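# Load the potato net bag into the crate on the pallet

## Task

Get the entire orange mesh bag of potatoes inside the crate, with the crate resting on the pallet at the end. One robot or both may be used, since the bag might be too heavy for a single one. Finish by opening the grippers and backing the robots away; the result must hold without any robot supporting it, and no robot may topple or be left leaning.

## Robot and tools

Robots: two identical Hello Robot Stretch 3 units, r1 and r2. Each has a two-wheel base (0.33 m long, 0.34 m wide, passive omni wheel at the rear), a lift on a mast, and a telescoping arm that sticks out to the robot's RIGHT side. The base cannot strafe; to move the gripper forward or back you drive the base. Spinning in place pivots about the point between the drive wheels, 0.05 m behind the front edge; with the arm in and wrist folded the swept radius is 0.28 m.

Frames: the base frame has its origin on the floor between the drive wheels, x forward, y left, z up. hand_pose is reported in it, located where the closed fingertips meet. Odometry frame = base frame at scene start. Each robot reports in its own frames, so relative positions between robots come only from images, lidar_m, wrist_depth_mm and head_depth_mm.

execute_actions: argument "actions" is a list holding one action (or empty, to just read state and images). The action is an object keyed by "r1" and/or "r2". Per robot:
- "base": exactly one of {"translate_m": d}, a relative drive from the current position, metres, -1 to 1, forward positive; or {"rotate_rad": d}, a relative turn in place, radians, -3.2 to 3.2, counter-clockwise (left) positive.
- "joints": absolute targets by name: lift_m 0 to 1.1 (arm height); arm_m 0 to 0.52 (extension); wrist_yaw_rad -1.345 to 4.42 (0 along arm, positive toward front, 3.0 folded over base); wrist_pitch_rad -1.57 to 0.451 (0 level, negative tips down); wrist_roll_rad -2.911 to 2.911; gripper_m -0.089 to 0.179 (larger = wider; actual tip gap is smaller by about 0.007 nearly closed to 0.025 fully open, zero under 0.007); head_pan_rad -3.953 to 1.73 (0 forward, positive left, -1.57 looks along the arm); head_tilt_rad -1.53 to 0.419 (negative looks down).
- "contact_limits": {"arm_m": N}, N is motor effort in percent (1 to 100) at which the arm stops with contact_stop; lower is gentler, too low stops at once. Values above the maximum are clipped.
All motions start together; each action lasts at most 15 s. An omitted robot, base or joint may still be driving toward its previous target. Unknown keys or out-of-range numbers reject the whole call. "cameras" picks images: r1_/r2_ head_camera, nav_camera, wrist_camera, or "all" (default); [] gives none.

wait: {"seconds": 0 to 10}, lets the scene run without new commands and returns state and images.
zoom_image: {"camera": name, "region": [x0, y0, x1, y1]} in pixels of that camera's latest full image, at most 504x504.
finished_scene: {"scene": number of the current scene}; irreversible, reports success. Replying with no tool call ends everything.

Result lines: base_status/joint_status give how each commanded motion ended: done (base done only means wheels turned the commanded amount, slip included), off_target (resting short, may still push), contact_stop, time_out, torque_fault (after the last three the old target is dropped). on_its_own covers uncommanded parts; "held at" is the held target, not actual position. Arm and lift stop on firm contact and then go slack until commanded again; a slack lift can sag under load or keep pressing. Base, wrist and head have no contact stop. A wrist servo overloaded for seconds shuts off for 10 s. motor_effort: percent of max, positive toward higher joint values, peak in brackets; readings carry offsets and noise. Positive wheel effort pushes forward. base_odometry is wheel-based (slip counts). turned_by_wheels and turned_by_imu give turning since the last result. base_tilt is degrees, forward/right positive, with a fixed bias up to about 4 degrees. lidar_m: 12 distances in metres, sector 1 straight ahead, counter-clockwise (4 left, 7 behind, 10 right), plane 0.17 m up, range 0.15 to 12, "-" nothing; own body can mask sectors 5, 6, 9, 10. wrist_depth_mm and head_depth_mm: 7x7 median depth grids from top left (head grid is sideways), "-" invalid.

Speed: with lift_m < 0.30, arm_m < 0.03 and wrist_yaw_rad > 2.54 the base moves up to 0.30 m/s and 1.9 rad/s; otherwise 0.10 m/s and 0.63 rad/s.

Gripper: command below the object's width to grasp (lower squeezes more); to release, go 0.02 or more above the touch value. Neither the reading nor done confirms a grasp. Stall protection may weaken a hard squeeze; send a new value to squeeze again.

Wrist folding/unfolding is safe only with lift_m 0.32 to 0.95, pitch -0.4, roll near 0; after folding lift may go to 0.25. With yaw below -0.4 keep pitch at -0.5 or lower.

Hazards: robots pressing into each other hard ends the run; once bases touch, any further drive presses hard, and no state line reports it. Robots do not synchronise, and the same drive differs by up to 2.5 cm per metre, so a shared load can be yanked and tip a robot. Pushing against something rigid with the gripper above about 0.45 m, repeat pushes after a contact stop, driving while gripping something fixed, or snagging furniture (especially reversing) can tip a robot. If tilted: reverse the last move in small steps, free the gripper, and if needed drop lift_m to about 0.2. Avoid drops, slips, slams and hard shoves; a loose object may occasionally get bumped by outside forces. The scene keeps running while you think, and base commands are relative to the last reported state.

Each tool is called after "Request:" by a JSON object that holds its "fn" and its "kwargs", one argument or row to a line.

## Session

Request:
{"fn": "execute_actions", "kwargs": {
  "actions": []
}}

Scene clock: 0.00 s.
r1.base_odometry: x=+0.000 y=+0.000 heading=+0.000 (m, m, rad; r1's odometry frame)
r1.turned_by_wheels: +0.000 (rad since the last result)
r1.turned_by_imu: +0.000 (rad since the last result)
r1.base_tilt: forward=+0.4 right=-2.4 (deg)
r1.lidar_m: 1.06 1.07 1.25 1.33 1.32 1.57 2.83 4.83 3.87 3.39 2.04 1.21
r1.head_depth_mm: 1144 1146 1133 1128 1121 1123 1109 / 1116 1112 1106 1089 1089 1089 1084 / 1079 1077 1074 1063 1059 1062 1051 / 1052 1047 1046 1039 1035 1029 1023 / 1028 1023 1016 1019 1005 1002 1000 / 1001 993 993 988 983 977 980 / 980 981 975 966 956 954 953
r1.base_status: not commanded
r1.joint_positions: lift_m=+0.510 arm_m=+0.000 wrist_yaw_rad=+3.120 wrist_pitch_rad=-0.467 wrist_roll_rad=-0.009 gripper_m=+0.037 head_pan_rad=-0.005 head_tilt_rad=+0.008
r1.joint_status: not commanded
r1.motor_effort: left_wheel=+2 right_wheel=+0 lift_m=+42 arm_m=-1 wrist_yaw_rad=+0 wrist_pitch_rad=+4 wrist_roll_rad=+0 gripper_m=+0 head_pan_rad=+0 head_tilt_rad=+3 (%)
r1.hand_pose: x=-0.0165 y=+0.0726 z=+0.5116 quat_wxyz=(+0.171, +0.686, +0.157, +0.690) (m; r1's base frame)
r1.wrist_depth_mm: - - - - - - 959 / - - - - - - - / - - - - - - - / - - - - 951 950 926 / 850 826 825 802 819 791 776 / 724 722 725 696 689 685 674 / 634 628 629 636 607 601 596
r2.base_odometry: x=+0.000 y=+0.000 heading=+0.000 (m, m, rad; r2's odometry frame)
r2.turned_by_wheels: +0.000 (rad since the last result)
r2.turned_by_imu: +0.000 (rad since the last result)
r2.base_tilt: forward=-0.1 right=+0.6 (deg)
r2.lidar_m: 4.01 5.37 3.80 1.29 0.93 0.89 0.91 0.76 0.73 0.75 1.01 2.54
r2.head_depth_mm: 1757 2547 3745 3733 3658 3437 2264 / 1756 2565 3837 3859 3867 3665 2309 / 1767 2570 - - - 3669 2352 / 1766 2572 - - - 3645 2349 / 1760 2582 - - - 3630 2378 / 1779 2457 - - - 3622 2344 / 1773 2317 - - - 3609 2337
r2.base_status: not commanded
r2.joint_positions: lift_m=+0.535 arm_m=+0.002 wrist_yaw_rad=+2.932 wrist_pitch_rad=-0.631 wrist_roll_rad=-0.002 gripper_m=+0.037 head_pan_rad=+0.002 head_tilt_rad=-0.001
r2.joint_status: not commanded
r2.motor_effort: left_wheel=+1 right_wheel=+0 lift_m=+30 arm_m=-1 wrist_yaw_rad=+1 wrist_pitch_rad=+4 wrist_roll_rad=+0 gripper_m=+0 head_pan_rad=-1 head_tilt_rad=+3 (%)
r2.hand_pose: x=+0.0188 y=+0.0414 z=+0.5036 quat_wxyz=(+0.288, +0.690, +0.148, +0.647) (m; r2's base frame)
r2.wrist_depth_mm: 771 - - - - - - / 843 - - - - - - / 862 - 996 - - - - / 852 838 867 837 886 893 902 / 725 727 - 747 771 763 757 / 648 651 - 686 684 685 682 / 592 582 - 603 596 614 620
pictures: r1_head_camera (sideways: a quarter turn clockwise sets it upright), r1_nav_camera (sideways: a quarter turn counterclockwise sets it upright), r1_wrist_camera, r2_head_camera (sideways: a quarter turn clockwise sets it upright), r2_nav_camera (sideways: a quarter turn counterclockwise sets it upright), r2_wrist_camera
Images, in order (width x height): r1_head_camera 896x504, r1_nav_camera 672x504, r1_wrist_camera 644x364, r2_head_camera 896x504, r2_nav_camera 672x504, r2_wrist_camera 644x364.

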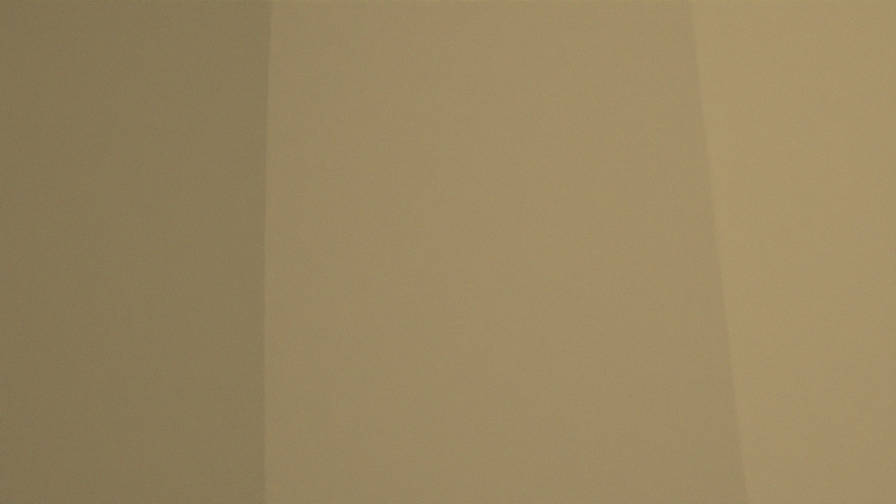

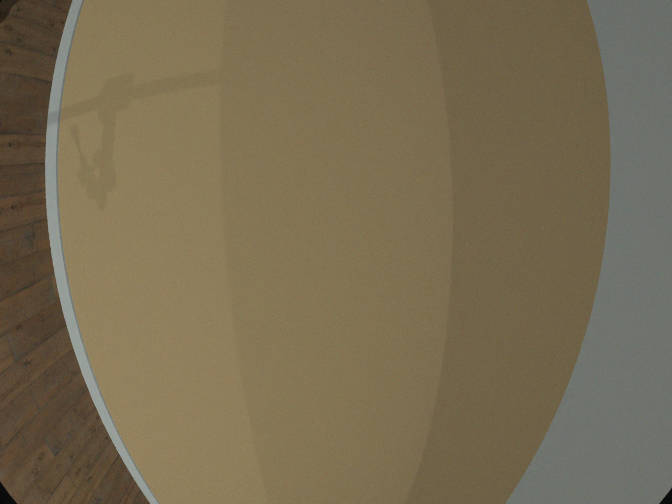

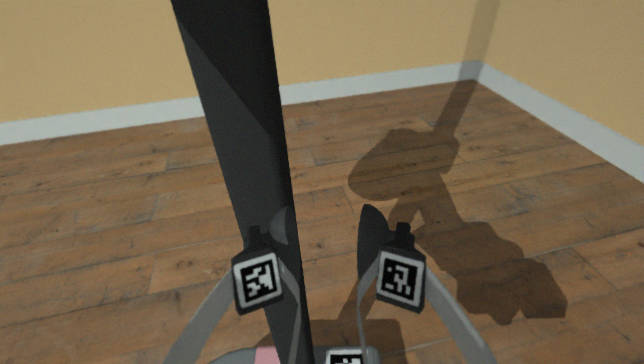

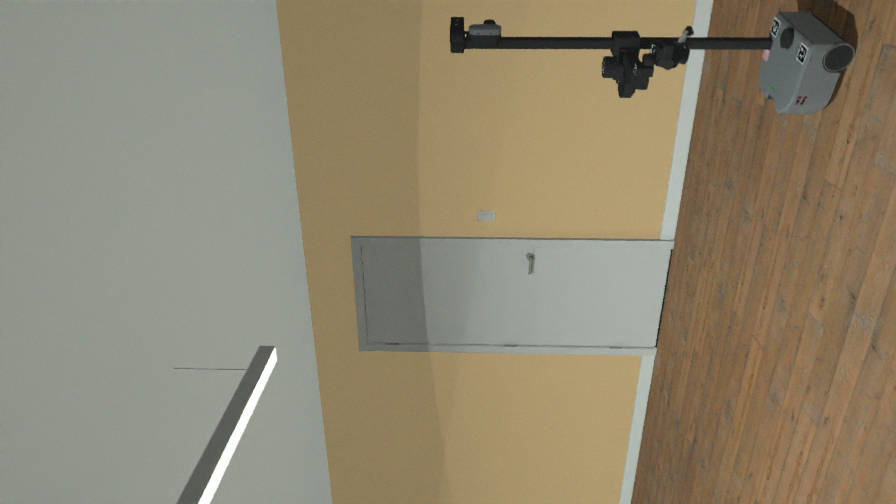

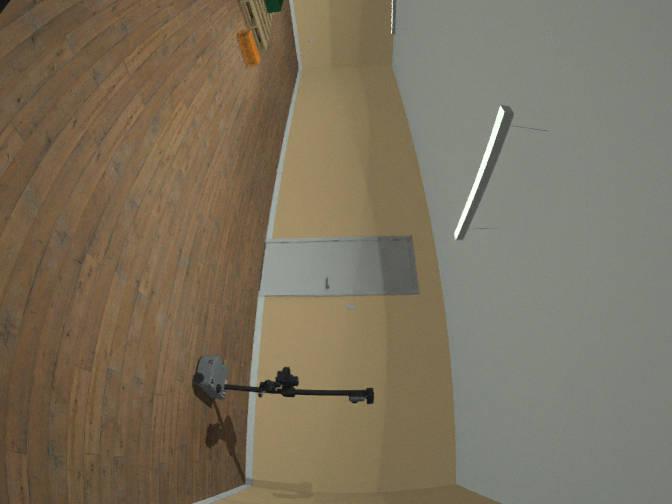

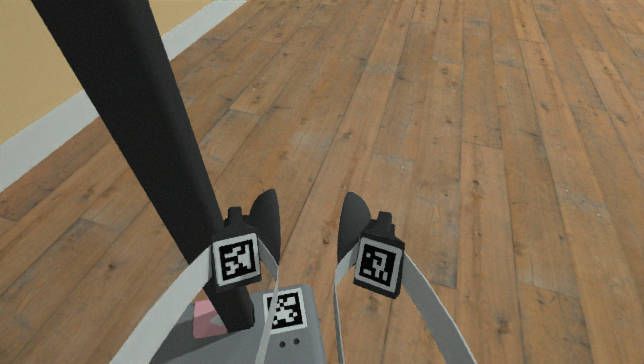

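Request:
{"fn": "execute_actions", "kwargs": {
  "actions": [
    {"r2":{"joints":{"head_pan_rad":1.3,"head_tilt_rad":-0.45}},"r1":{"joints":{"head_pan_rad":-2.6,"head_tilt_rad":-0.4}}}
  ],
  "cameras": ["r1_head_camera","r1_nav_camera","r2_head_camera","r2_nav_camera"]
}}

Scene clock: 6.33 s.
r1.base_odometry: x=+0.000 y=+0.000 heading=+0.000 (m, m, rad; r1's odometry frame)
r1.turned_by_wheels: +0.000 (rad since the last result)
r1.turned_by_imu: -0.001 (rad since the last result)
r1.base_tilt: forward=+0.4 right=-2.5 (deg)
r1.lidar_m: 1.07 1.07 1.26 1.33 1.33 1.56 2.83 4.84 3.87 3.40 2.03 1.21
r1.head_depth_mm: - - - 3479 2314 1722 1381 / - - - 3432 2324 1728 1388 / - - - 3477 2304 1725 1371 / - - - 3461 2325 1739 1373 / - - - 3518 2294 1742 1387 / - - - 3512 2318 1723 1393 / - - - 3521 2297 1737 1390
r1.base_status: not commanded
r1.joint_positions: lift_m=+0.510 arm_m=+0.000 wrist_yaw_rad=+3.120 wrist_pitch_rad=-0.467 wrist_roll_rad=-0.009 gripper_m=+0.037 head_pan_rad=-2.593 head_tilt_rad=-0.395
r1.joint_status: all done
r1.motor_effort: left_wheel=+1(1) right_wheel=+0(0) lift_m=+42(42) arm_m=-1(1) wrist_yaw_rad=+0(0) wrist_pitch_rad=+4(5) wrist_roll_rad=+0(0) gripper_m=+1(0) head_pan_rad=-3(40) head_tilt_rad=-1(19) (%)
r1.hand_pose: x=-0.0165 y=+0.0726 z=+0.5116 quat_wxyz=(+0.171, +0.686, +0.157, +0.690) (m; r1's base frame)
r1.wrist_depth_mm: - - - - - - 974 / - - - - - - - / - - - - - - - / - - - - 956 944 930 / 854 837 831 810 822 789 775 / 724 712 732 690 690 683 672 / 638 628 626 629 606 602 589
r2.base_odometry: x=+0.000 y=+0.000 heading=+0.000 (m, m, rad; r2's odometry frame)
r2.turned_by_wheels: +0.000 (rad since the last result)
r2.turned_by_imu: +0.000 (rad since the last result)
r2.base_tilt: forward=-0.3 right=+0.6 (deg)
r2.lidar_m: 4.00 5.37 3.80 1.30 0.93 0.89 0.92 0.76 0.73 0.75 1.01 2.54
r2.head_depth_mm: - - - 3419 2306 1732 1389 / - - - 3347 2294 1732 1393 / - - - 3332 2283 1715 1383 / - - - 3325 2267 1724 1384 / 2781 2974 3156 3087 2236 1711 1376 / 2075 2176 2299 2412 2222 1700 1375 / 1639 1696 1782 1858 1930 1687 1368
r2.base_status: not commanded
r2.joint_positions: lift_m=+0.535 arm_m=+0.002 wrist_yaw_rad=+2.932 wrist_pitch_rad=-0.631 wrist_roll_rad=-0.002 gripper_m=+0.037 head_pan_rad=+1.293 head_tilt_rad=-0.444
r2.joint_status: all done
r2.motor_effort: left_wheel=+1(1) right_wheel=+0(0) lift_m=+30(30) arm_m=-1(1) wrist_yaw_rad=+0(0) wrist_pitch_rad=+3(3) wrist_roll_rad=+0(0) gripper_m=+0(0) head_pan_rad=+3(38) head_tilt_rad=-2(25) (%)
r2.hand_pose: x=+0.0188 y=+0.0414 z=+0.5036 quat_wxyz=(+0.288, +0.690, +0.148, +0.647) (m; r2's base frame)
r2.wrist_depth_mm: 776 - - - - - - / 852 - - - - - - / 881 - - - - - - / 836 832 885 882 890 864 898 / 731 719 - 757 734 768 790 / 651 647 - 691 679 666 683 / 596 591 - 607 607 613 627
pictures: r1_head_camera (sideways: a quarter turn clockwise sets it upright), r1_nav_camera (sideways: a quarter turn counterclockwise sets it upright), r2_head_camera (sideways: a quarter turn clockwise sets it upright), r2_nav_camera (sideways: a quarter turn counterclockwise sets it upright)
camera_calibration (this result's frames):
r1_head_camera: T_world_to_cam=[[0.300786, 0.190594, -0.934453, 1.23408], [0.539443, -0.84202, 0.00189655, -0.00787573], [-0.786467, -0.504654, -0.356082, 0.422675], [0, 0, 0, 1]] pos_world=[-0.0345239, -0.0285348, 1.30371]
r1_nav_camera: T_world_to_cam=[[-0.316125, -0.206247, 0.926027, -1.16437], [-0.522975, 0.852273, 0.0112884, 0.0433487], [-0.791557, -0.480721, -0.377287, 0.453227], [0, 0, 0, 1]] pos_world=[0.0133393, -0.0592167, 1.24874]
r2_head_camera: T_world_to_cam=[[-0.0847094, -0.393479, -0.915423, 1.21971], [-0.955538, 0.2925, -0.0373044, 0.0585989], [0.282439, 0.871561, -0.400761, 0.479015], [0, 0, 0, 1]] pos_world=[0.0240221, 0.0453008, 1.31071]
r2_nav_camera: T_world_to_cam=[[0.127022, 0.442462, 0.887746, -1.11556], [0.97298, -0.229551, -0.0248076, 0.0813813], [0.192806, 0.866911, -0.459665, 0.552729], [0, 0, 0, 1]] pos_world=[-0.0440517, 0.0331045, 1.24642]
Images, in order (width x height): r1_head_camera 896x504, r1_nav_camera 672x504, r2_head_camera 896x504, r2_nav_camera 672x504.

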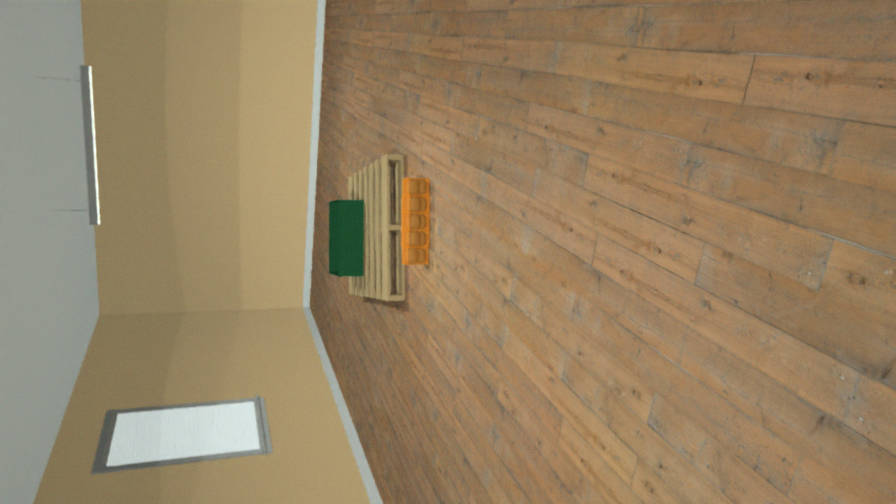

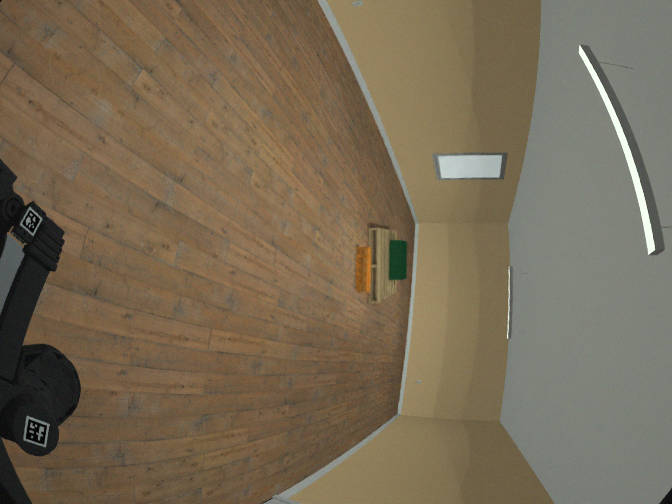

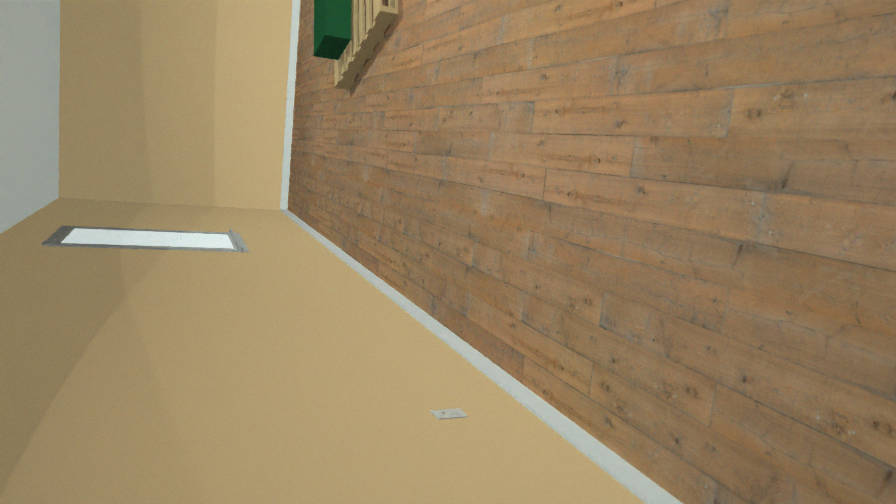

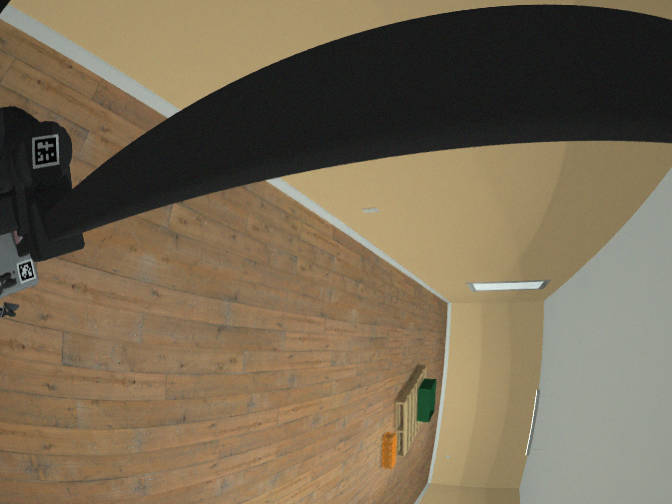

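Request:
{"fn": "execute_actions", "kwargs": {
  "actions": [
    {"r1":{"joints":{"lift_m":0.25,"head_pan_rad":0,"head_tilt_rad":-0.6}},"r2":{"joints":{"lift_m":0.4,"wrist_yaw_rad":3.0,"wrist_pitch_rad":-0.4,"head_pan_rad":0,"head_tilt_rad":-0.5}}}
  ],
  "cameras": []
}}

Request:
{"fn": "execute_actions", "kwargs": {
  "actions": [
    {"r1":{"base":{"rotate_rad":-2.62}},"r2":{"joints":{"lift_m":0.25}}}
  ],
  "cameras": []
}}

Request:
{"fn": "execute_actions", "kwargs": {
  "actions": [
    {"r1":{"base":{"translate_m":1.0}},"r2":{"base":{"rotate_rad":1.0}}}
  ],
  "cameras": []
}}

Request:
{"fn": "execute_actions", "kwargs": {
  "actions": [
    {"r1":{"base":{"translate_m":1.0}}}
  ],
  "cameras": ["r1_head_camera","r2_head_camera","r2_nav_camera"]
}}

Scene clock: 33.67 s.
r1.base_odometry: x=+0.000 y=+0.000 heading=+0.000 (m, m, rad; r1's odometry frame)
r1.turned_by_wheels: +0.000 (rad since the last result)
r1.turned_by_imu: -0.001 (rad since the last result)
r1.base_tilt: forward=+0.4 right=-2.4 (deg)
r1.lidar_m: 1.06 1.07 1.26 1.32 1.33 1.56 2.83 4.85 3.89 3.40 2.04 1.21
r1.head_depth_mm: 951 1055 1191 1352 1592 1454 1206 / 924 1026 1144 1298 1528 1436 1211 / 902 998 1125 1270 1476 1441 1217 / 881 973 1090 1230 1419 1444 1216 / 863 949 1056 1196 1364 1445 1212 / 844 932 1034 1156 1313 1427 1214 / 827 903 1004 1132 1279 1417 1215
r1.base_status: not commanded
r1.joint_positions: lift_m=+0.251 arm_m=+0.000 wrist_yaw_rad=+3.120 wrist_pitch_rad=-0.467 wrist_roll_rad=-0.009 gripper_m=+0.037 head_pan_rad=-0.007 head_tilt_rad=-0.592
r1.joint_status: all done
r1.motor_effort: left_wheel=+0(0) right_wheel=+0(0) lift_m=+24(36) arm_m=+0(1) wrist_yaw_rad=+0(0) wrist_pitch_rad=+4(4) wrist_roll_rad=+0(0) gripper_m=+0(0) head_pan_rad=+3(38) head_tilt_rad=-2(18) (%)
r1.hand_pose: x=-0.0165 y=+0.0725 z=+0.2523 quat_wxyz=(+0.171, +0.686, +0.157, +0.690) (m; r1's base frame)
r1.wrist_depth_mm: - - - - - - 971 / - - - 976 955 905 880 / 768 761 751 727 719 706 678 / 614 607 601 590 576 565 559 / 510 520 - 515 493 476 466 / 446 - - - - 408 403 / - - - - - 355 353
r2.base_odometry: x=+0.000 y=+0.000 heading=+0.000 (m, m, rad; r2's odometry frame)
r2.turned_by_wheels: +0.000 (rad since the last result)
r2.turned_by_imu: +0.000 (rad since the last result)
r2.base_tilt: forward=-0.3 right=+0.5 (deg)
r2.lidar_m: 4.01 5.38 3.80 1.30 0.93 0.89 0.92 0.76 0.73 0.75 1.01 2.53
r2.head_depth_mm: 3235 3468 3697 2764 2148 1664 1348 / 3349 3665 3919 2698 2136 1648 1341 / 3554 3850 - 2982 2115 1647 1343 / 3690 - - 2975 2108 1628 1334 / 3943 - - 2959 2098 1632 1328 / - - - 2923 2076 1624 1323 / - - - 2924 2079 1615 1315
r2.base_status: not commanded
r2.joint_positions: lift_m=+0.400 arm_m=+0.002 wrist_yaw_rad=+2.998 wrist_pitch_rad=-0.419 wrist_roll_rad=-0.002 gripper_m=+0.037 head_pan_rad=+0.007 head_tilt_rad=-0.494
r2.joint_status: all done
r2.motor_effort: left_wheel=+1(0) right_wheel=+0(0) lift_m=+20(26) arm_m=-1(1) wrist_yaw_rad=+2(2) wrist_pitch_rad=+6(6) wrist_roll_rad=+0(0) gripper_m=+0(0) head_pan_rad=-4(40) head_tilt_rad=-2(9) (%)
r2.hand_pose: x=+0.0108 y=+0.0748 z=+0.4128 quat_wxyz=(+0.197, +0.699, +0.098, +0.680) (m; r2's base frame)
r2.wrist_depth_mm: 764 - - - - - - / 785 - - - - - - / 860 - - - - - - / 812 845 902 904 907 894 972 / 705 713 - 758 748 768 777 / 609 601 600 617 612 639 642 / 522 538 - 561 545 555 554
pictures: none
No camera images: the call's "cameras" was empty. Leave "cameras" out to get every camera's image.

Scene clock: 36.43 s.
r1.base_odometry: x=+0.000 y=+0.000 heading=-2.620 (m, m, rad; r1's odometry frame)
r1.turned_by_wheels: -2.620 (rad since the last result)
r1.turned_by_imu: -2.577 (rad since the last result)
r1.base_tilt: forward=+0.4 right=-2.4 (deg)
r1.lidar_m: 4.83 3.82 3.40 1.95 1.20 1.07 1.06 1.28 1.32 1.33 1.59 2.95
r1.head_depth_mm: - - 3399 2306 1782 1427 1205 / - - 3392 2351 1770 1438 1222 / - - 3363 2359 1778 1444 1208 / - - 3443 2358 1786 1449 1217 / - - 3425 2359 1773 1447 1217 / - - 3397 2352 1809 1453 1221 / - - 3424 2348 1780 1461 1220
r1.base_status: done
r1.joint_positions: lift_m=+0.251 arm_m=+0.000 wrist_yaw_rad=+3.120 wrist_pitch_rad=-0.467 wrist_roll_rad=-0.009 gripper_m=+0.037 head_pan_rad=-0.007 head_tilt_rad=-0.593
r1.joint_status: not commanded
r1.motor_effort: left_wheel=+5(15) right_wheel=-6(12) lift_m=+24(24) arm_m=-1(1) wrist_yaw_rad=+0(1) wrist_pitch_rad=+5(5) wrist_roll_rad=+1(0) gripper_m=+0(0) head_pan_rad=+3(3) head_tilt_rad=-1(2) (%)
r1.hand_pose: x=-0.0165 y=+0.0725 z=+0.2523 quat_wxyz=(+0.171, +0.686, +0.157, +0.690) (m; r1's base frame)
r1.wrist_depth_mm: 893 - - - - - - / 903 - - 971 949 917 888 / 775 778 750 728 712 694 678 / 619 606 601 576 573 558 553 / 509 512 - 516 489 471 464 / 444 - - - - 406 403 / - - - - - 359 352
r2.base_odometry: x=+0.000 y=+0.000 heading=+0.000 (m, m, rad; r2's odometry frame)
r2.turned_by_wheels: +0.000 (rad since the last result)
r2.turned_by_imu: +0.000 (rad since the last result)
r2.base_tilt: forward=-0.2 right=+0.6 (deg)
r2.lidar_m: 4.00 5.42 3.80 1.29 0.93 0.89 0.92 0.76 0.73 0.75 1.01 2.44
r2.head_depth_mm: 3276 3507 3693 2577 2147 1658 1348 / 3433 3645 3890 2997 2130 1650 1347 / 3576 3804 - 2983 2116 1639 1339 / 3725 3998 - 2976 2103 1631 1329 / 3930 - - 2938 2095 1634 1327 / - - - 2905 2079 1613 1320 / - - - 2902 2065 1612 1318
r2.base_status: not commanded
r2.joint_positions: lift_m=+0.250 arm_m=+0.002 wrist_yaw_rad=+2.999 wrist_pitch_rad=-0.419 wrist_roll_rad=-0.002 gripper_m=+0.037 head_pan_rad=+0.007 head_tilt_rad=-0.494
r2.joint_status: all done
r2.motor_effort: left_wheel=+0(1) right_wheel=+0(0) lift_m=+20(20) arm_m=-1(1) wrist_yaw_rad=+2(2) wrist_pitch_rad=+6(6) wrist_roll_rad=+0(0) gripper_m=+0(0) head_pan_rad=-3(4) head_tilt_rad=-3(2) (%)
r2.hand_pose: x=+0.0107 y=+0.0749 z=+0.2629 quat_wxyz=(+0.196, +0.699, +0.098, +0.680) (m; r2's base frame)
r2.wrist_depth_mm: 761 - - - - - - / 808 - - - - - - / 757 - 800 811 851 862 872 / 607 620 640 637 654 674 686 / 503 505 - 545 543 545 551 / 461 - - - 449 458 467 / - - - - 393 398 404
pictures: none
No camera images: the call's "cameras" was empty. Leave "cameras" out to get every camera's image.

Scene clock: 41.43 s.
r1.base_odometry: x=-0.867 y=-0.499 heading=-2.620 (m, m, rad; r1's odometry frame)
r1.turned_by_wheels: +0.000 (rad since the last result)
r1.turned_by_imu: +0.006 (rad since the last result)
r1.base_tilt: forward=+0.4 right=-2.4 (deg)
r1.lidar_m: 3.85 3.46 3.08 2.53 2.24 2.00 2.01 1.84 1.64 1.65 1.95 3.68
r1.head_depth_mm: - - 3461 2320 1776 1446 1219 / - - 3411 2350 1809 1441 1218 / - - 3264 2346 1777 1447 1214 / - - 3336 2334 1788 1445 1213 / - - 3375 2340 1792 1441 1215 / - - 3435 2368 1786 1442 1220 / - - 3451 2342 1781 1442 1213
r1.base_status: done
r1.joint_positions: lift_m=+0.251 arm_m=+0.000 wrist_yaw_rad=+3.120 wrist_pitch_rad=-0.467 wrist_roll_rad=-0.009 gripper_m=+0.037 head_pan_rad=-0.007 head_tilt_rad=-0.593
r1.joint_status: not commanded
r1.motor_effort: left_wheel=+4(15) right_wheel=-5(10) lift_m=+25(25) arm_m=-1(1) wrist_yaw_rad=+0(0) wrist_pitch_rad=+5(4) wrist_roll_rad=+0(0) gripper_m=+0(0) head_pan_rad=+3(3) head_tilt_rad=-2(2) (%)
r1.hand_pose: x=-0.0165 y=+0.0725 z=+0.2523 quat_wxyz=(+0.171, +0.686, +0.157, +0.690) (m; r1's base frame)
r1.wrist_depth_mm: - - - - - - - / - - - 961 933 912 891 / 778 765 761 735 717 691 684 / 619 602 596 586 578 563 550 / 508 516 - 519 490 472 464 / 446 - - - - 411 401 / - - - - - 357 355
r2.base_odometry: x=+0.000 y=+0.000 heading=+1.000 (m, m, rad; r2's odometry frame)
r2.turned_by_wheels: +1.000 (rad since the last result)
r2.turned_by_imu: +0.993 (rad since the last result)
r2.base_tilt: forward=-0.3 right=+0.6 (deg)
r2.lidar_m: 4.71 1.36 0.94 0.89 0.91 0.77 0.73 0.74 0.97 2.24 2.42 5.18
r2.head_depth_mm: - - - 3046 2143 1659 1345 / - - - 3019 2129 1648 1339 / - - - 2998 2112 1647 1336 / - - - 2979 2104 1626 1332 / - - - 2953 2097 1621 1325 / - - - 2920 2090 1616 1324 / - - - 2892 2060 1609 1320
r2.base_status: done
r2.joint_positions: lift_m=+0.250 arm_m=+0.002 wrist_yaw_rad=+2.999 wrist_pitch_rad=-0.419 wrist_roll_rad=-0.002 gripper_m=+0.037 head_pan_rad=+0.007 head_tilt_rad=-0.494
r2.joint_status: not commanded
r2.motor_effort: left_wheel=-2(7) right_wheel=+4(9) lift_m=+20(20) arm_m=-1(1) wrist_yaw_rad=+2(2) wrist_pitch_rad=+6(6) wrist_roll_rad=+0(0) gripper_m=+0(0) head_pan_rad=-4(3) head_tilt_rad=-2(2) (%)
r2.hand_pose: x=+0.0107 y=+0.0749 z=+0.2629 quat_wxyz=(+0.196, +0.699, +0.098, +0.680) (m; r2's base frame)
r2.wrist_depth_mm: 750 - 829 871 922 969 - / 821 - 887 930 - - - / 782 - 812 808 860 891 870 / 615 606 634 631 667 656 678 / 507 518 - 550 537 558 551 / 451 - - - 447 464 472 / - - - - 397 397 403
pictures: none
No camera images: the call's "cameras" was empty. Leave "cameras" out to get every camera's image.

Scene clock: 46.43 s.
r1.base_odometry: x=-1.734 y=-0.997 heading=-2.619 (m, m, rad; r1's odometry frame)
r1.turned_by_wheels: +0.000 (rad since the last result)
r1.turned_by_imu: +0.006 (rad since the last result)
r1.base_tilt: forward=+0.4 right=-2.4 (deg)
r1.lidar_m: 2.88 3.11 2.79 2.79 3.27 2.94 2.96 2.19 1.94 1.95 2.37 4.49
r1.head_depth_mm: - - 3402 2329 1789 1439 1217 / - - 3353 2340 1787 1449 1213 / - - 2907 2333 1788 1456 1209 / - - 2898 2326 1775 1441 1216 / - - 3362 2347 1773 1451 1205 / - - 3360 2348 1789 1454 1225 / 3761 - 3390 2356 1795 1446 1218
r1.base_status: done
r1.joint_positions: lift_m=+0.251 arm_m=+0.000 wrist_yaw_rad=+3.120 wrist_pitch_rad=-0.467 wrist_roll_rad=-0.009 gripper_m=+0.037 head_pan_rad=-0.007 head_tilt_rad=-0.594
r1.joint_status: not commanded
r1.motor_effort: left_wheel=+3(14) right_wheel=-4(9) lift_m=+24(25) arm_m=-1(2) wrist_yaw_rad=+0(0) wrist_pitch_rad=+4(4) wrist_roll_rad=+0(0) gripper_m=+1(0) head_pan_rad=+3(3) head_tilt_rad=-2(2) (%)
r1.hand_pose: x=-0.0165 y=+0.0725 z=+0.2523 quat_wxyz=(+0.171, +0.686, +0.157, +0.690) (m; r1's base frame)
r1.wrist_depth_mm: - - - - - - - / - - - 974 939 935 891 / 789 760 744 729 708 693 683 / 623 605 595 586 569 562 554 / 509 518 - 520 494 470 463 / 446 - - - - 408 398 / - - - - - 356 351
r2.base_odometry: x=+0.000 y=+0.000 heading=+1.000 (m, m, rad; r2's odometry frame)
r2.turned_by_wheels: +0.000 (rad since the last result)
r2.turned_by_imu: +0.000 (rad since the last result)
r2.base_tilt: forward=-0.2 right=+0.6 (deg)
r2.lidar_m: 4.70 1.36 0.94 0.89 0.91 0.77 0.73 0.74 0.97 2.24 3.97 2.77
r2.head_depth_mm: - - - 3058 2148 1654 1342 / - - - 3030 2130 1645 1341 / - - - 2989 2117 1643 1331 / - - - 2970 2106 1630 1329 / - - - 2944 2095 1629 1328 / - - - 2918 2081 1609 1321 / - - - 2887 2062 1609 1317
r2.base_status: not commanded
r2.joint_positions: lift_m=+0.250 arm_m=+0.002 wrist_yaw_rad=+2.999 wrist_pitch_rad=-0.419 wrist_roll_rad=-0.002 gripper_m=+0.037 head_pan_rad=+0.007 head_tilt_rad=-0.494
r2.joint_status: not commanded
r2.motor_effort: left_wheel=-2(2) right_wheel=+3(4) lift_m=+20(20) arm_m=-1(1) wrist_yaw_rad=+1(1) wrist_pitch_rad=+6(6) wrist_roll_rad=+0(0) gripper_m=+0(0) head_pan_rad=-4(3) head_tilt_rad=-2(0) (%)
r2.hand_pose: x=+0.0107 y=+0.0749 z=+0.2629 quat_wxyz=(+0.196, +0.699, +0.098, +0.680) (m; r2's base frame)
r2.wrist_depth_mm: 732 - 805 888 918 995 - / 793 - 880 923 - - - / 777 - 809 824 899 861 868 / 597 621 652 659 671 679 682 / 508 515 - 546 545 554 551 / 451 - - - 449 460 468 / - - - - 391 400 399
pictures: r1_head_camera (sideways: a quarter turn clockwise sets it upright), r2_head_camera (sideways: a quarter turn clockwise sets it upright), r2_nav_camera (sideways: a quarter turn counterclockwise sets it upright)
camera_calibration (this result's frames):
r1_head_camera: T_world_to_cam=[[-0.533565, -0.00198561, -0.845757, 1.12346], [-0.0132223, 0.999895, 0.00599413, -0.00983804], [0.845656, 0.0143811, -0.533535, 0.643627], [0, 0, 0, 1]] pos_world=[0.0550227, 0.00281167, 1.29363]
r2_head_camera: T_world_to_cam=[[-0.446932, -0.0296668, -0.894076, 1.19407], [0.0101172, 0.999218, -0.038213, 0.0538887], [0.894511, -0.0261241, -0.446283, 0.534518], [0, 0, 0, 1]] pos_world=[0.054993, -0.00445848, 1.3082]
r2_nav_camera: T_world_to_cam=[[0.504371, 0.0028239, 0.863482, -1.08621], [0.0519916, -0.99828, -0.0271042, 0.0899875], [0.86192, 0.0585644, -0.50365, 0.605881], [0, 0, 0, 1]] pos_world=[0.0209541, 0.057417, 1.24552]
Images, in order (width x height): r1_head_camera 896x504, r2_head_camera 896x504, r2_nav_camera 672x504.

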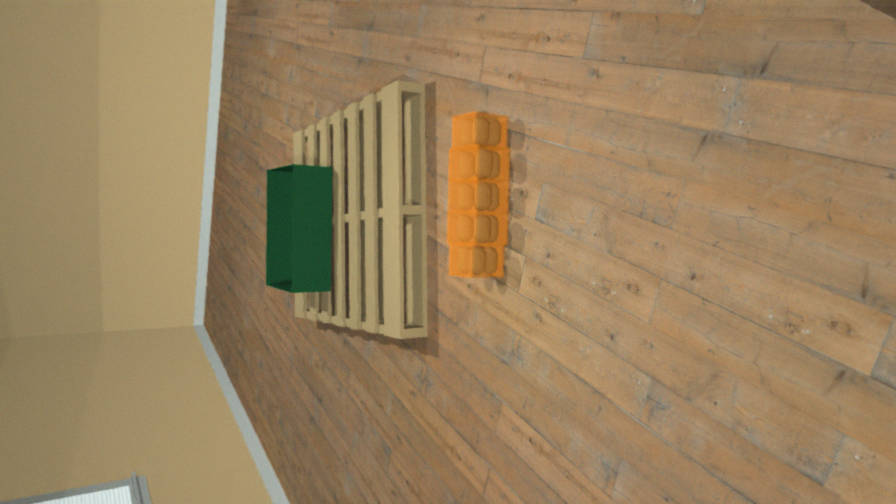

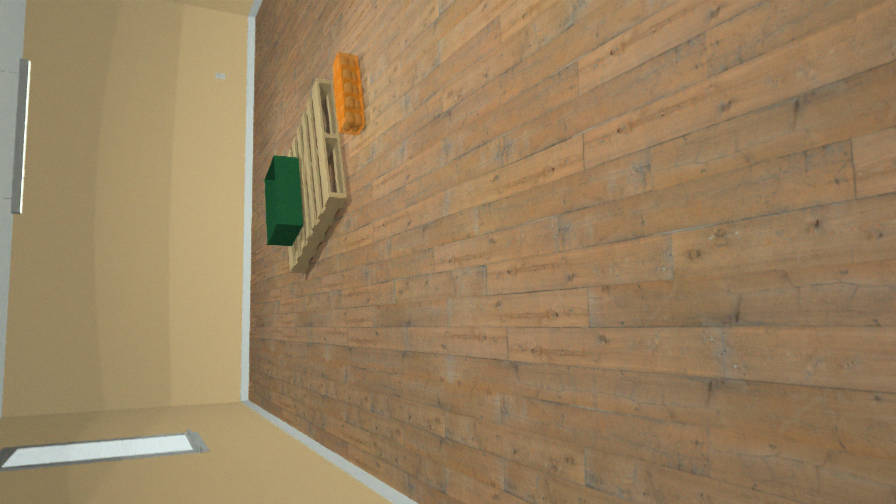

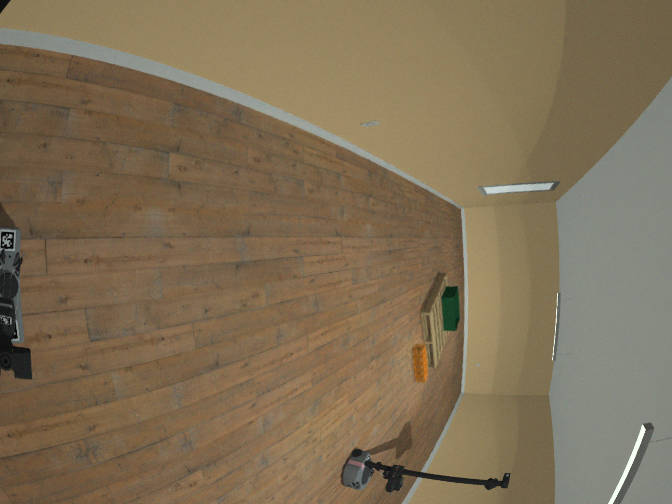

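Request:
{"fn": "execute_actions", "kwargs": {
  "actions": [
    {"r1":{"base":{"rotate_rad":-0.453}},"r2":{"base":{"rotate_rad":-0.229}}}
  ],
  "cameras": []
}}

Request:
{"fn": "execute_actions", "kwargs": {
  "actions": [
    {"r1":{"base":{"translate_m":1.0}},"r2":{"base":{"translate_m":1.0}}}
  ],
  "cameras": []
}}

Request:
{"fn": "execute_actions", "kwargs": {
  "actions": [
    {"r1":{"base":{"translate_m":1.0}},"r2":{"base":{"translate_m":1.0}}}
  ],
  "cameras": []
}}

Request:
{"fn": "execute_actions", "kwargs": {
  "actions": [
    {"r1":{"base":{"rotate_rad":-2.74},"joints":{"head_pan_rad":-1.57,"head_tilt_rad":-0.9}},"r2":{"base":{"translate_m":1.0}}}
  ],
  "cameras": []
}}

Request:
{"fn": "execute_actions", "kwargs": {
  "actions": [
    {"r2":{"base":{"rotate_rad":0.67},"joints":{"head_pan_rad":-0.6,"head_tilt_rad":-0.7}}}
  ],
  "cameras": ["r1_head_camera","r2_head_camera","r1_nav_camera","r2_nav_camera"]
}}

Scene clock: 87.97 s.
r1.base_odometry: x=-1.734 y=-0.997 heading=-3.072 (m, m, rad; r1's odometry frame)
r1.turned_by_wheels: -0.453 (rad since the last result)
r1.turned_by_imu: -0.446 (rad since the last result)
r1.base_tilt: forward=+0.4 right=-2.4 (deg)
r1.lidar_m: 5.29 2.88 2.99 2.79 2.83 2.89 2.94 2.97 2.11 1.94 1.97 2.50
r1.head_depth_mm: - - 3368 2349 1783 1439 1216 / - - 3442 2323 1774 1451 1212 / - - 3398 2326 1803 1446 1208 / - - 3385 2364 1798 1441 1212 / - - 3349 2348 1801 1453 1211 / - - 3325 2350 1795 1440 1217 / - - 2955 2339 1775 1448 1219
r1.base_status: done
r1.joint_positions: lift_m=+0.251 arm_m=+0.000 wrist_yaw_rad=+3.120 wrist_pitch_rad=-0.467 wrist_roll_rad=-0.009 gripper_m=+0.037 head_pan_rad=-0.007 head_tilt_rad=-0.594
r1.joint_status: not commanded
r1.motor_effort: left_wheel=+5(12) right_wheel=-6(12) lift_m=+25(24) arm_m=-1(1) wrist_yaw_rad=+0(0) wrist_pitch_rad=+5(4) wrist_roll_rad=+0(0) gripper_m=+0(0) head_pan_rad=+3(3) head_tilt_rad=-2(2) (%)
r1.hand_pose: x=-0.0165 y=+0.0725 z=+0.2523 quat_wxyz=(+0.171, +0.686, +0.157, +0.690) (m; r1's base frame)
r1.wrist_depth_mm: - - - - - - - / - - - 956 940 914 900 / 780 759 752 730 712 703 690 / 619 605 599 584 570 560 549 / 507 521 - 525 495 472 464 / 443 - - - - 406 399 / - - - - - 357 352
r2.base_odometry: x=+0.000 y=+0.000 heading=+0.771 (m, m, rad; r2's odometry frame)
r2.turned_by_wheels: -0.229 (rad since the last result)
r2.turned_by_imu: -0.227 (rad since the last result)
r2.base_tilt: forward=-0.3 right=+0.6 (deg)
r2.lidar_m: 4.98 1.92 1.05 0.89 0.89 0.86 0.73 0.73 0.83 1.37 3.87 2.78
r2.head_depth_mm: - - - 2818 2139 1659 1345 / - - - 3006 2132 1651 1340 / - - - 2998 2109 1634 1336 / - - - 2960 2108 1631 1328 / - - - 2947 2105 1623 1327 / - - - 2891 2075 1619 1324 / - - - 2856 2054 1601 1320
r2.base_status: done
r2.joint_positions: lift_m=+0.250 arm_m=+0.002 wrist_yaw_rad=+2.999 wrist_pitch_rad=-0.419 wrist_roll_rad=-0.002 gripper_m=+0.037 head_pan_rad=+0.007 head_tilt_rad=-0.494
r2.joint_status: not commanded
r2.motor_effort: left_wheel=+3(8) right_wheel=-3(7) lift_m=+20(20) arm_m=-1(1) wrist_yaw_rad=+1(1) wrist_pitch_rad=+6(6) wrist_roll_rad=+0(0) gripper_m=+0(0) head_pan_rad=-3(3) head_tilt_rad=-1(2) (%)
r2.hand_pose: x=+0.0107 y=+0.0749 z=+0.2629 quat_wxyz=(+0.196, +0.699, +0.098, +0.680) (m; r2's base frame)
r2.wrist_depth_mm: 693 - 853 912 - - - / 726 - 902 - - - - / 771 - 797 820 862 895 886 / 608 623 649 646 650 661 685 / 506 510 - 548 537 544 548 / 453 - - - 445 456 460 / - - - - 399 395 397
pictures: none
No camera images: the call's "cameras" was empty. Leave "cameras" out to get every camera's image.

Scene clock: 92.97 s.
r1.base_odometry: x=-2.731 y=-1.067 heading=-3.072 (m, m, rad; r1's odometry frame)
r1.turned_by_wheels: +0.000 (rad since the last result)
r1.turned_by_imu: +0.006 (rad since the last result)
r1.base_tilt: forward=+0.4 right=-2.4 (deg)
r1.lidar_m: 4.77 1.98 3.10 2.90 2.94 2.80 3.90 2.96 1.96 1.85 1.87 2.38
r1.head_depth_mm: - - 3365 2316 1786 1441 1215 / - - 3415 2358 1786 1440 1210 / - - 3431 2365 1791 1450 1217 / - - 3414 2316 1807 1436 1218 / - - 3393 2347 1799 1450 1215 / - - 3385 2347 1710 1452 1210 / 3838 - 3384 2231 1662 1452 1186
r1.base_status: done
r1.joint_positions: lift_m=+0.251 arm_m=+0.000 wrist_yaw_rad=+3.120 wrist_pitch_rad=-0.467 wrist_roll_rad=-0.009 gripper_m=+0.037 head_pan_rad=-0.007 head_tilt_rad=-0.594
r1.joint_status: not commanded
r1.motor_effort: left_wheel=+4(14) right_wheel=-5(8) lift_m=+25(25) arm_m=-1(1) wrist_yaw_rad=+0(0) wrist_pitch_rad=+5(4) wrist_roll_rad=+0(0) gripper_m=+0(0) head_pan_rad=+3(2) head_tilt_rad=-3(2) (%)
r1.hand_pose: x=-0.0165 y=+0.0725 z=+0.2523 quat_wxyz=(+0.171, +0.686, +0.157, +0.690) (m; r1's base frame)
r1.wrist_depth_mm: - - - - - - - / - - - 968 929 869 712 / 776 767 754 729 717 701 673 / 612 616 597 583 575 559 551 / 506 516 - 518 495 471 463 / 448 - - - - 405 401 / - - - - - 357 353
r2.base_odometry: x=+0.717 y=+0.697 heading=+0.771 (m, m, rad; r2's odometry frame)
r2.turned_by_wheels: +0.000 (rad since the last result)
r2.turned_by_imu: +0.007 (rad since the last result)
r2.base_tilt: forward=-0.2 right=+0.6 (deg)
r2.lidar_m: 3.98 2.50 1.39 1.18 1.18 1.35 1.68 1.68 1.91 3.19 3.59 2.71
r2.head_depth_mm: - - - 2731 2133 1651 1345 / - - - 2849 2126 1650 1348 / - - - 2956 2113 1643 1343 / - - - 2950 2102 1629 1327 / - - - 2938 2091 1619 1326 / - - - 2887 2079 1619 1318 / - - - 2878 2056 1603 1317
r2.base_status: done
r2.joint_positions: lift_m=+0.250 arm_m=+0.002 wrist_yaw_rad=+2.999 wrist_pitch_rad=-0.419 wrist_roll_rad=-0.002 gripper_m=+0.037 head_pan_rad=+0.007 head_tilt_rad=-0.495
r2.joint_status: not commanded
r2.motor_effort: left_wheel=+3(10) right_wheel=-3(6) lift_m=+21(21) arm_m=-1(1) wrist_yaw_rad=+1(2) wrist_pitch_rad=+6(6) wrist_roll_rad=+0(0) gripper_m=+0(0) head_pan_rad=-4(3) head_tilt_rad=-1(2) (%)
r2.hand_pose: x=+0.0106 y=+0.0749 z=+0.2629 quat_wxyz=(+0.196, +0.699, +0.098, +0.680) (m; r2's base frame)
r2.wrist_depth_mm: 878 - - - - - - / 904 - - - - - - / 786 - 815 825 865 882 893 / 608 618 647 650 662 660 679 / 509 518 - 557 526 542 558 / 449 - - - 445 459 464 / - - - - 392 396 401
pictures: none
No camera images: the call's "cameras" was empty. Leave "cameras" out to get every camera's image.

Scene clock: 97.97 s.
r1.base_odometry: x=-3.729 y=-1.137 heading=-3.072 (m, m, rad; r1's odometry frame)
r1.turned_by_wheels: +0.000 (rad since the last result)
r1.turned_by_imu: +0.006 (rad since the last result)
r1.base_tilt: forward=+0.5 right=-2.4 (deg)
r1.lidar_m: 3.80 1.32 1.18 2.99 3.03 2.73 4.89 2.75 1.87 1.75 1.77 2.26
r1.head_depth_mm: 3232 3568 3405 2331 1778 1451 1215 / 3232 3550 3382 2345 1796 1443 1212 / 3169 3560 3424 2323 1796 1442 1209 / 3179 3472 3381 2353 1782 1452 1213 / 3146 3442 3419 2303 1784 1448 1216 / 3132 3451 3433 2343 1795 1452 1209 / 3085 3393 3410 2367 1802 1444 1218
r1.base_status: done
r1.joint_positions: lift_m=+0.251 arm_m=+0.000 wrist_yaw_rad=+3.120 wrist_pitch_rad=-0.467 wrist_roll_rad=-0.009 gripper_m=+0.037 head_pan_rad=-0.007 head_tilt_rad=-0.594
r1.joint_status: not commanded
r1.motor_effort: left_wheel=+3(13) right_wheel=-4(7) lift_m=+25(25) arm_m=-2(1) wrist_yaw_rad=-1(0) wrist_pitch_rad=+5(5) wrist_roll_rad=+0(0) gripper_m=+0(0) head_pan_rad=+2(3) head_tilt_rad=-2(1) (%)
r1.hand_pose: x=-0.0165 y=+0.0725 z=+0.2523 quat_wxyz=(+0.171, +0.686, +0.157, +0.690) (m; r1's base frame)
r1.wrist_depth_mm: - - - - - 942 828 / - - - 902 743 634 635 / 788 703 663 724 708 544 520 / 614 585 517 579 577 528 548 / 512 515 - 523 492 474 467 / 445 - - - - 404 403 / - - - - - 356 353
r2.base_odometry: x=+1.434 y=+1.394 heading=+0.771 (m, m, rad; r2's odometry frame)
r2.turned_by_wheels: +0.000 (rad since the last result)
r2.turned_by_imu: +0.007 (rad since the last result)
r2.base_tilt: forward=-0.2 right=+0.6 (deg)
r2.lidar_m: 3.00 3.07 1.72 1.46 1.46 1.67 2.63 2.64 3.01 3.28 3.28 2.63
r2.head_depth_mm: - - - 2875 2142 1648 1348 / - - - 2757 2122 1649 1339 / - - - 2985 2110 1639 1338 / - - - 2835 2115 1639 1330 / - - - 2804 2099 1627 1323 / - - - 2747 2090 1613 1314 / - - - 2881 2056 1610 1313
r2.base_status: done
r2.joint_positions: lift_m=+0.250 arm_m=+0.002 wrist_yaw_rad=+2.999 wrist_pitch_rad=-0.419 wrist_roll_rad=-0.002 gripper_m=+0.037 head_pan_rad=+0.007 head_tilt_rad=-0.495
r2.joint_status: not commanded
r2.motor_effort: left_wheel=+2(8) right_wheel=-2(5) lift_m=+21(21) arm_m=-1(1) wrist_yaw_rad=+1(1) wrist_pitch_rad=+6(6) wrist_roll_rad=+0(0) gripper_m=+0(0) head_pan_rad=-3(4) head_tilt_rad=-1(1) (%)
r2.hand_pose: x=+0.0106 y=+0.0749 z=+0.2629 quat_wxyz=(+0.196, +0.699, +0.098, +0.680) (m; r2's base frame)
r2.wrist_depth_mm: - - - - - - - / - - - - - - - / 779 - 832 823 839 882 885 / 612 623 634 642 653 669 693 / 506 515 - 551 537 537 558 / 441 - - - 445 457 462 / - - - - 394 396 397
pictures: none
No camera images: the call's "cameras" was empty. Leave "cameras" out to get every camera's image.

Scene clock: 102.90 s.
r1.base_odometry: x=-3.729 y=-1.137 heading=+0.471 (m, m, rad; r1's odometry frame)
r1.turned_by_wheels: -2.740 (rad since the last result)
r1.turned_by_imu: -2.695 (rad since the last result)
r1.base_tilt: forward=+0.4 right=-2.4 (deg)
r1.lidar_m: 3.16 1.95 1.74 1.75 2.11 3.79 3.80 1.17 2.99 3.00 1.81 4.88
r1.head_depth_mm: 2484 2492 2010 1493 1334 1203 1094 / 2632 2529 2004 1652 1422 1227 1099 / 2692 2525 2001 1673 1408 1230 1135 / 2771 2545 2005 1656 1357 1193 1133 / 2918 2528 2020 1654 1411 1217 1099 / 2913 2541 2018 1665 1416 1238 1098 / 3063 2545 1949 1662 1416 1242 1096
r1.base_status: done
r1.joint_positions: lift_m=+0.251 arm_m=+0.000 wrist_yaw_rad=+3.120 wrist_pitch_rad=-0.467 wrist_roll_rad=-0.009 gripper_m=+0.037 head_pan_rad=-1.563 head_tilt_rad=-0.889
r1.joint_status: all done
r1.motor_effort: left_wheel=+5(14) right_wheel=-6(12) lift_m=+25(25) arm_m=-1(1) wrist_yaw_rad=+0(0) wrist_pitch_rad=+5(4) wrist_roll_rad=+0(0) gripper_m=+0(0) head_pan_rad=-3(39) head_tilt_rad=-4(17) (%)
r1.hand_pose: x=-0.0165 y=+0.0724 z=+0.2523 quat_wxyz=(+0.171, +0.686, +0.157, +0.690) (m; r1's base frame)
r1.wrist_depth_mm: - - - - - - - / - - - 962 945 919 898 / 788 769 753 741 717 696 676 / 613 604 597 581 571 567 559 / 509 519 - 514 489 470 465 / 448 - - - - 405 402 / - - - - - 356 352
r2.base_odometry: x=+2.151 y=+2.091 heading=+0.771 (m, m, rad; r2's odometry frame)
r2.turned_by_wheels: +0.000 (rad since the last result)
r2.turned_by_imu: +0.007 (rad since the last result)
r2.base_tilt: forward=-0.2 right=+0.6 (deg)
r2.lidar_m: 2.09 2.05 2.03 1.74 1.74 2.00 3.40 3.58 3.55 3.02 3.01 1.82
r2.head_depth_mm: - - - 2587 1966 1657 1349 / - - - 3036 2056 1604 1340 / - - - 2993 2094 1556 1340 / - - - 2969 1999 1585 1333 / - - - 2523 1905 1620 1319 / - - - 2375 1971 1615 1327 / - - - 2500 1939 1611 1311
r2.base_status: done
r2.joint_positions: lift_m=+0.250 arm_m=+0.002 wrist_yaw_rad=+2.999 wrist_pitch_rad=-0.419 wrist_roll_rad=-0.002 gripper_m=+0.037 head_pan_rad=+0.007 head_tilt_rad=-0.495
r2.joint_status: not commanded
r2.motor_effort: left_wheel=+2(9) right_wheel=-2(4) lift_m=+21(21) arm_m=-1(1) wrist_yaw_rad=+1(1) wrist_pitch_rad=+5(6) wrist_roll_rad=+0(0) gripper_m=+0(0) head_pan_rad=-5(3) head_tilt_rad=-1(1) (%)
r2.hand_pose: x=+0.0106 y=+0.0749 z=+0.2629 quat_wxyz=(+0.196, +0.699, +0.098, +0.680) (m; r2's base frame)
r2.wrist_depth_mm: - - - - - - - / - - - - - - - / 777 - 811 809 850 862 894 / 618 622 637 660 654 666 687 / 513 510 - 542 534 547 565 / 449 - - - 452 462 463 / - - - - 392 398 404
pictures: none
No camera images: the call's "cameras" was empty. Leave "cameras" out to get every camera's image.

Scene clock: 104.43 s.
r1.base_odometry: x=-3.729 y=-1.137 heading=+0.471 (m, m, rad; r1's odometry frame)
r1.turned_by_wheels: +0.000 (rad since the last result)
r1.turned_by_imu: +0.000 (rad since the last result)
r1.base_tilt: forward=+0.4 right=-2.4 (deg)
r1.lidar_m: 3.14 1.95 1.75 1.75 2.11 3.79 3.79 1.18 2.99 3.01 1.81 4.88
r1.head_depth_mm: 2509 2516 2002 1502 1330 1206 1097 / 2579 2500 2006 1648 1408 1239 1103 / 2685 2520 1994 1654 1426 1235 1138 / 2764 2496 2003 1652 1346 1188 1140 / 2912 2509 2012 1679 1416 1217 1092 / 3004 2560 2003 1662 1428 1234 1091 / 3071 2545 1942 1668 1424 1236 1096
r1.base_status: not commanded
r1.joint_positions: lift_m=+0.251 arm_m=+0.000 wrist_yaw_rad=+3.120 wrist_pitch_rad=-0.467 wrist_roll_rad=-0.009 gripper_m=+0.037 head_pan_rad=-1.563 head_tilt_rad=-0.889
r1.joint_status: not commanded
r1.motor_effort: left_wheel=+5(5) right_wheel=-6(6) lift_m=+24(25) arm_m=-2(1) wrist_yaw_rad=+0(0) wrist_pitch_rad=+4(4) wrist_roll_rad=+0(0) gripper_m=+0(0) head_pan_rad=-3(3) head_tilt_rad=-3(3) (%)
r1.hand_pose: x=-0.0165 y=+0.0724 z=+0.2523 quat_wxyz=(+0.171, +0.686, +0.157, +0.690) (m; r1's base frame)
r1.wrist_depth_mm: - - - - - - - / - - - 965 944 922 898 / 785 766 755 728 710 695 680 / 616 607 592 580 572 570 555 / 507 516 - 518 490 476 464 / 446 - - - - 405 402 / - - - - - 356 352
r2.base_odometry: x=+2.151 y=+2.091 heading=+1.441 (m, m, rad; r2's odometry frame)
r2.turned_by_wheels: +0.670 (rad since the last result)
r2.turned_by_imu: +0.665 (rad since the last result)
r2.base_tilt: forward=-0.3 right=+0.6 (deg)
r2.lidar_m: 2.87 1.89 1.74 1.76 2.20 3.59 3.63 3.30 3.00 3.06 1.81 2.05
r2.head_depth_mm: - - 2971 2028 1726 1420 1213 / - - 2976 2165 1667 1417 1203 / - - 2915 2080 1604 1409 1205 / - - 2648 2004 1689 1400 1195 / - - 2369 1979 1684 1395 1194 / - - 2313 1945 1673 1383 1183 / - - 2526 2072 1663 1388 1181
r2.base_status: done
r2.joint_positions: lift_m=+0.250 arm_m=+0.002 wrist_yaw_rad=+2.999 wrist_pitch_rad=-0.419 wrist_roll_rad=-0.002 gripper_m=+0.037 head_pan_rad=-0.593 head_tilt_rad=-0.691
r2.joint_status: all done
r2.motor_effort: left_wheel=-2(6) right_wheel=+3(9) lift_m=+21(21) arm_m=-1(1) wrist_yaw_rad=+1(1) wrist_pitch_rad=+6(6) wrist_roll_rad=+0(0) gripper_m=+0(0) head_pan_rad=-4(33) head_tilt_rad=-3(18) (%)
r2.hand_pose: x=+0.0106 y=+0.0749 z=+0.2629 quat_wxyz=(+0.196, +0.699, +0.098, +0.680) (m; r2's base frame)
r2.wrist_depth_mm: - - - - - - - / - - - - - - - / 785 - 809 823 856 864 898 / 615 608 649 633 670 673 675 / 505 512 - 544 537 551 562 / 447 - - - 447 462 462 / - - - - 389 390 399
pictures: r1_head_camera (sideways: a quarter turn clockwise sets it upright), r1_nav_camera (sideways: a quarter turn counterclockwise sets it upright), r2_head_camera (sideways: a quarter turn clockwise sets it upright), r2_nav_camera (sideways: a quarter turn counterclockwise sets it upright)
camera_calibration (this result's frames):
r1_head_camera: T_world_to_cam=[[-0.0113222, 0.756654, -0.653718, 0.869973], [0.999621, 0.0249832, 0.011604, -0.0233164], [0.0251121, -0.653339, -0.756649, 0.938853], [0, 0, 0, 1]] pos_world=[0.00958092, -0.0442967, 1.27937]
r1_nav_camera: T_world_to_cam=[[0.016783, -0.771326, 0.636219, -0.788587], [-0.999857, -0.0141629, 0.009205, 0.0489767], [0.00191066, -0.636283, -0.771454, 0.961171], [0, 0, 0, 1]] pos_world=[0.0603681, 0.00401275, 1.24276]
r2_head_camera: T_world_to_cam=[[-0.523664, 0.320754, -0.789236, 1.05784], [0.565909, 0.823456, -0.0408235, 0.0538868], [0.636807, -0.468014, -0.612732, 0.752652], [0, 0, 0, 1]] pos_world=[0.0441611, -0.0314269, 1.29825]
r2_nav_camera: T_world_to_cam=[[0.550038, -0.371369, 0.748026, -0.935972], [-0.525715, -0.849924, -0.0353902, 0.104291], [0.648909, -0.373782, -0.662725, 0.814128], [0, 0, 0, 1]] pos_world=[0.0413526, 0.045355, 1.24336]
Images, in order (width x height): r1_head_camera 896x504, r1_nav_camera 672x504, r2_head_camera 896x504, r2_nav_camera 672x504.

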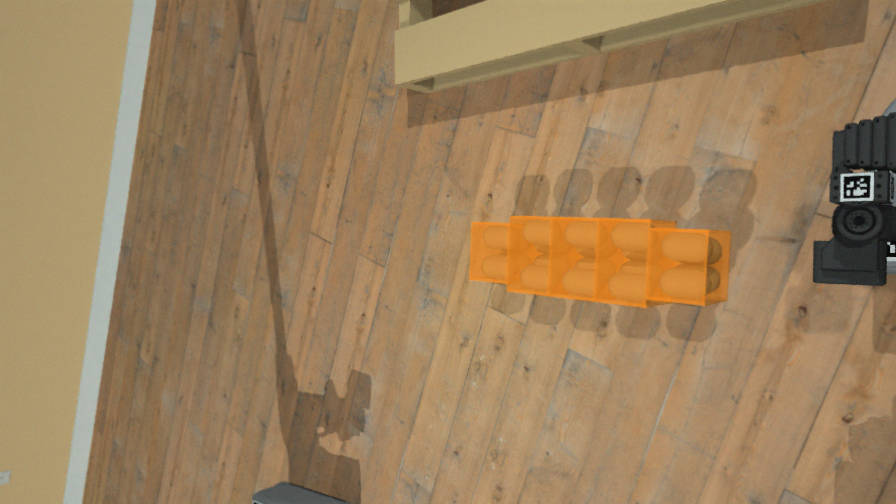

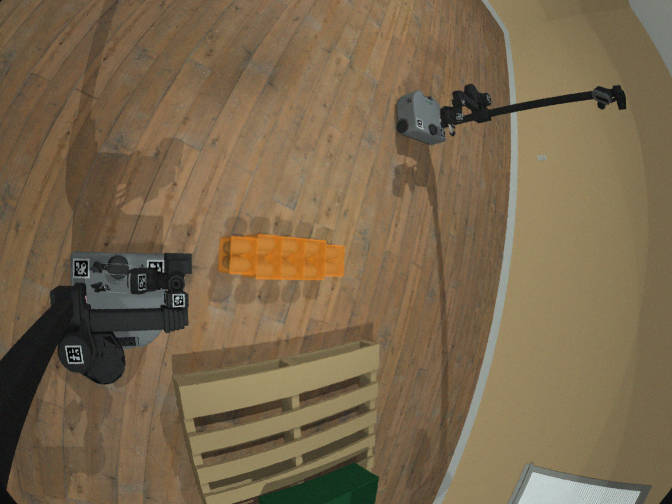

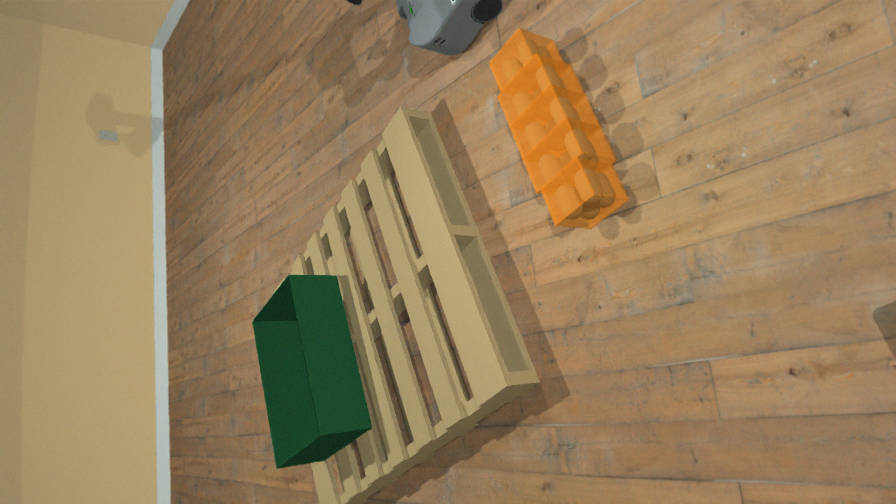

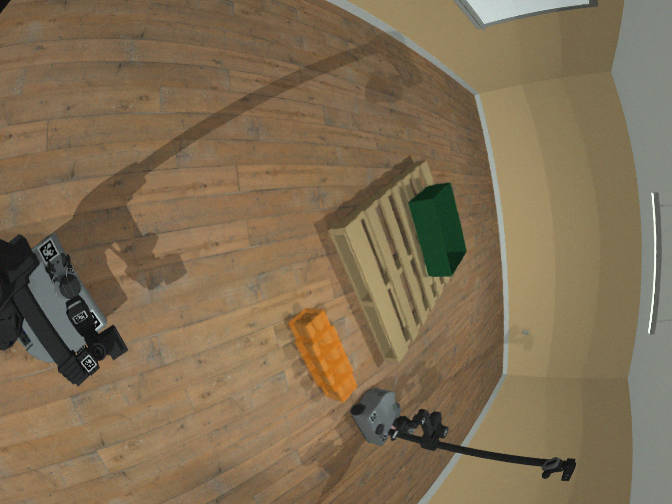

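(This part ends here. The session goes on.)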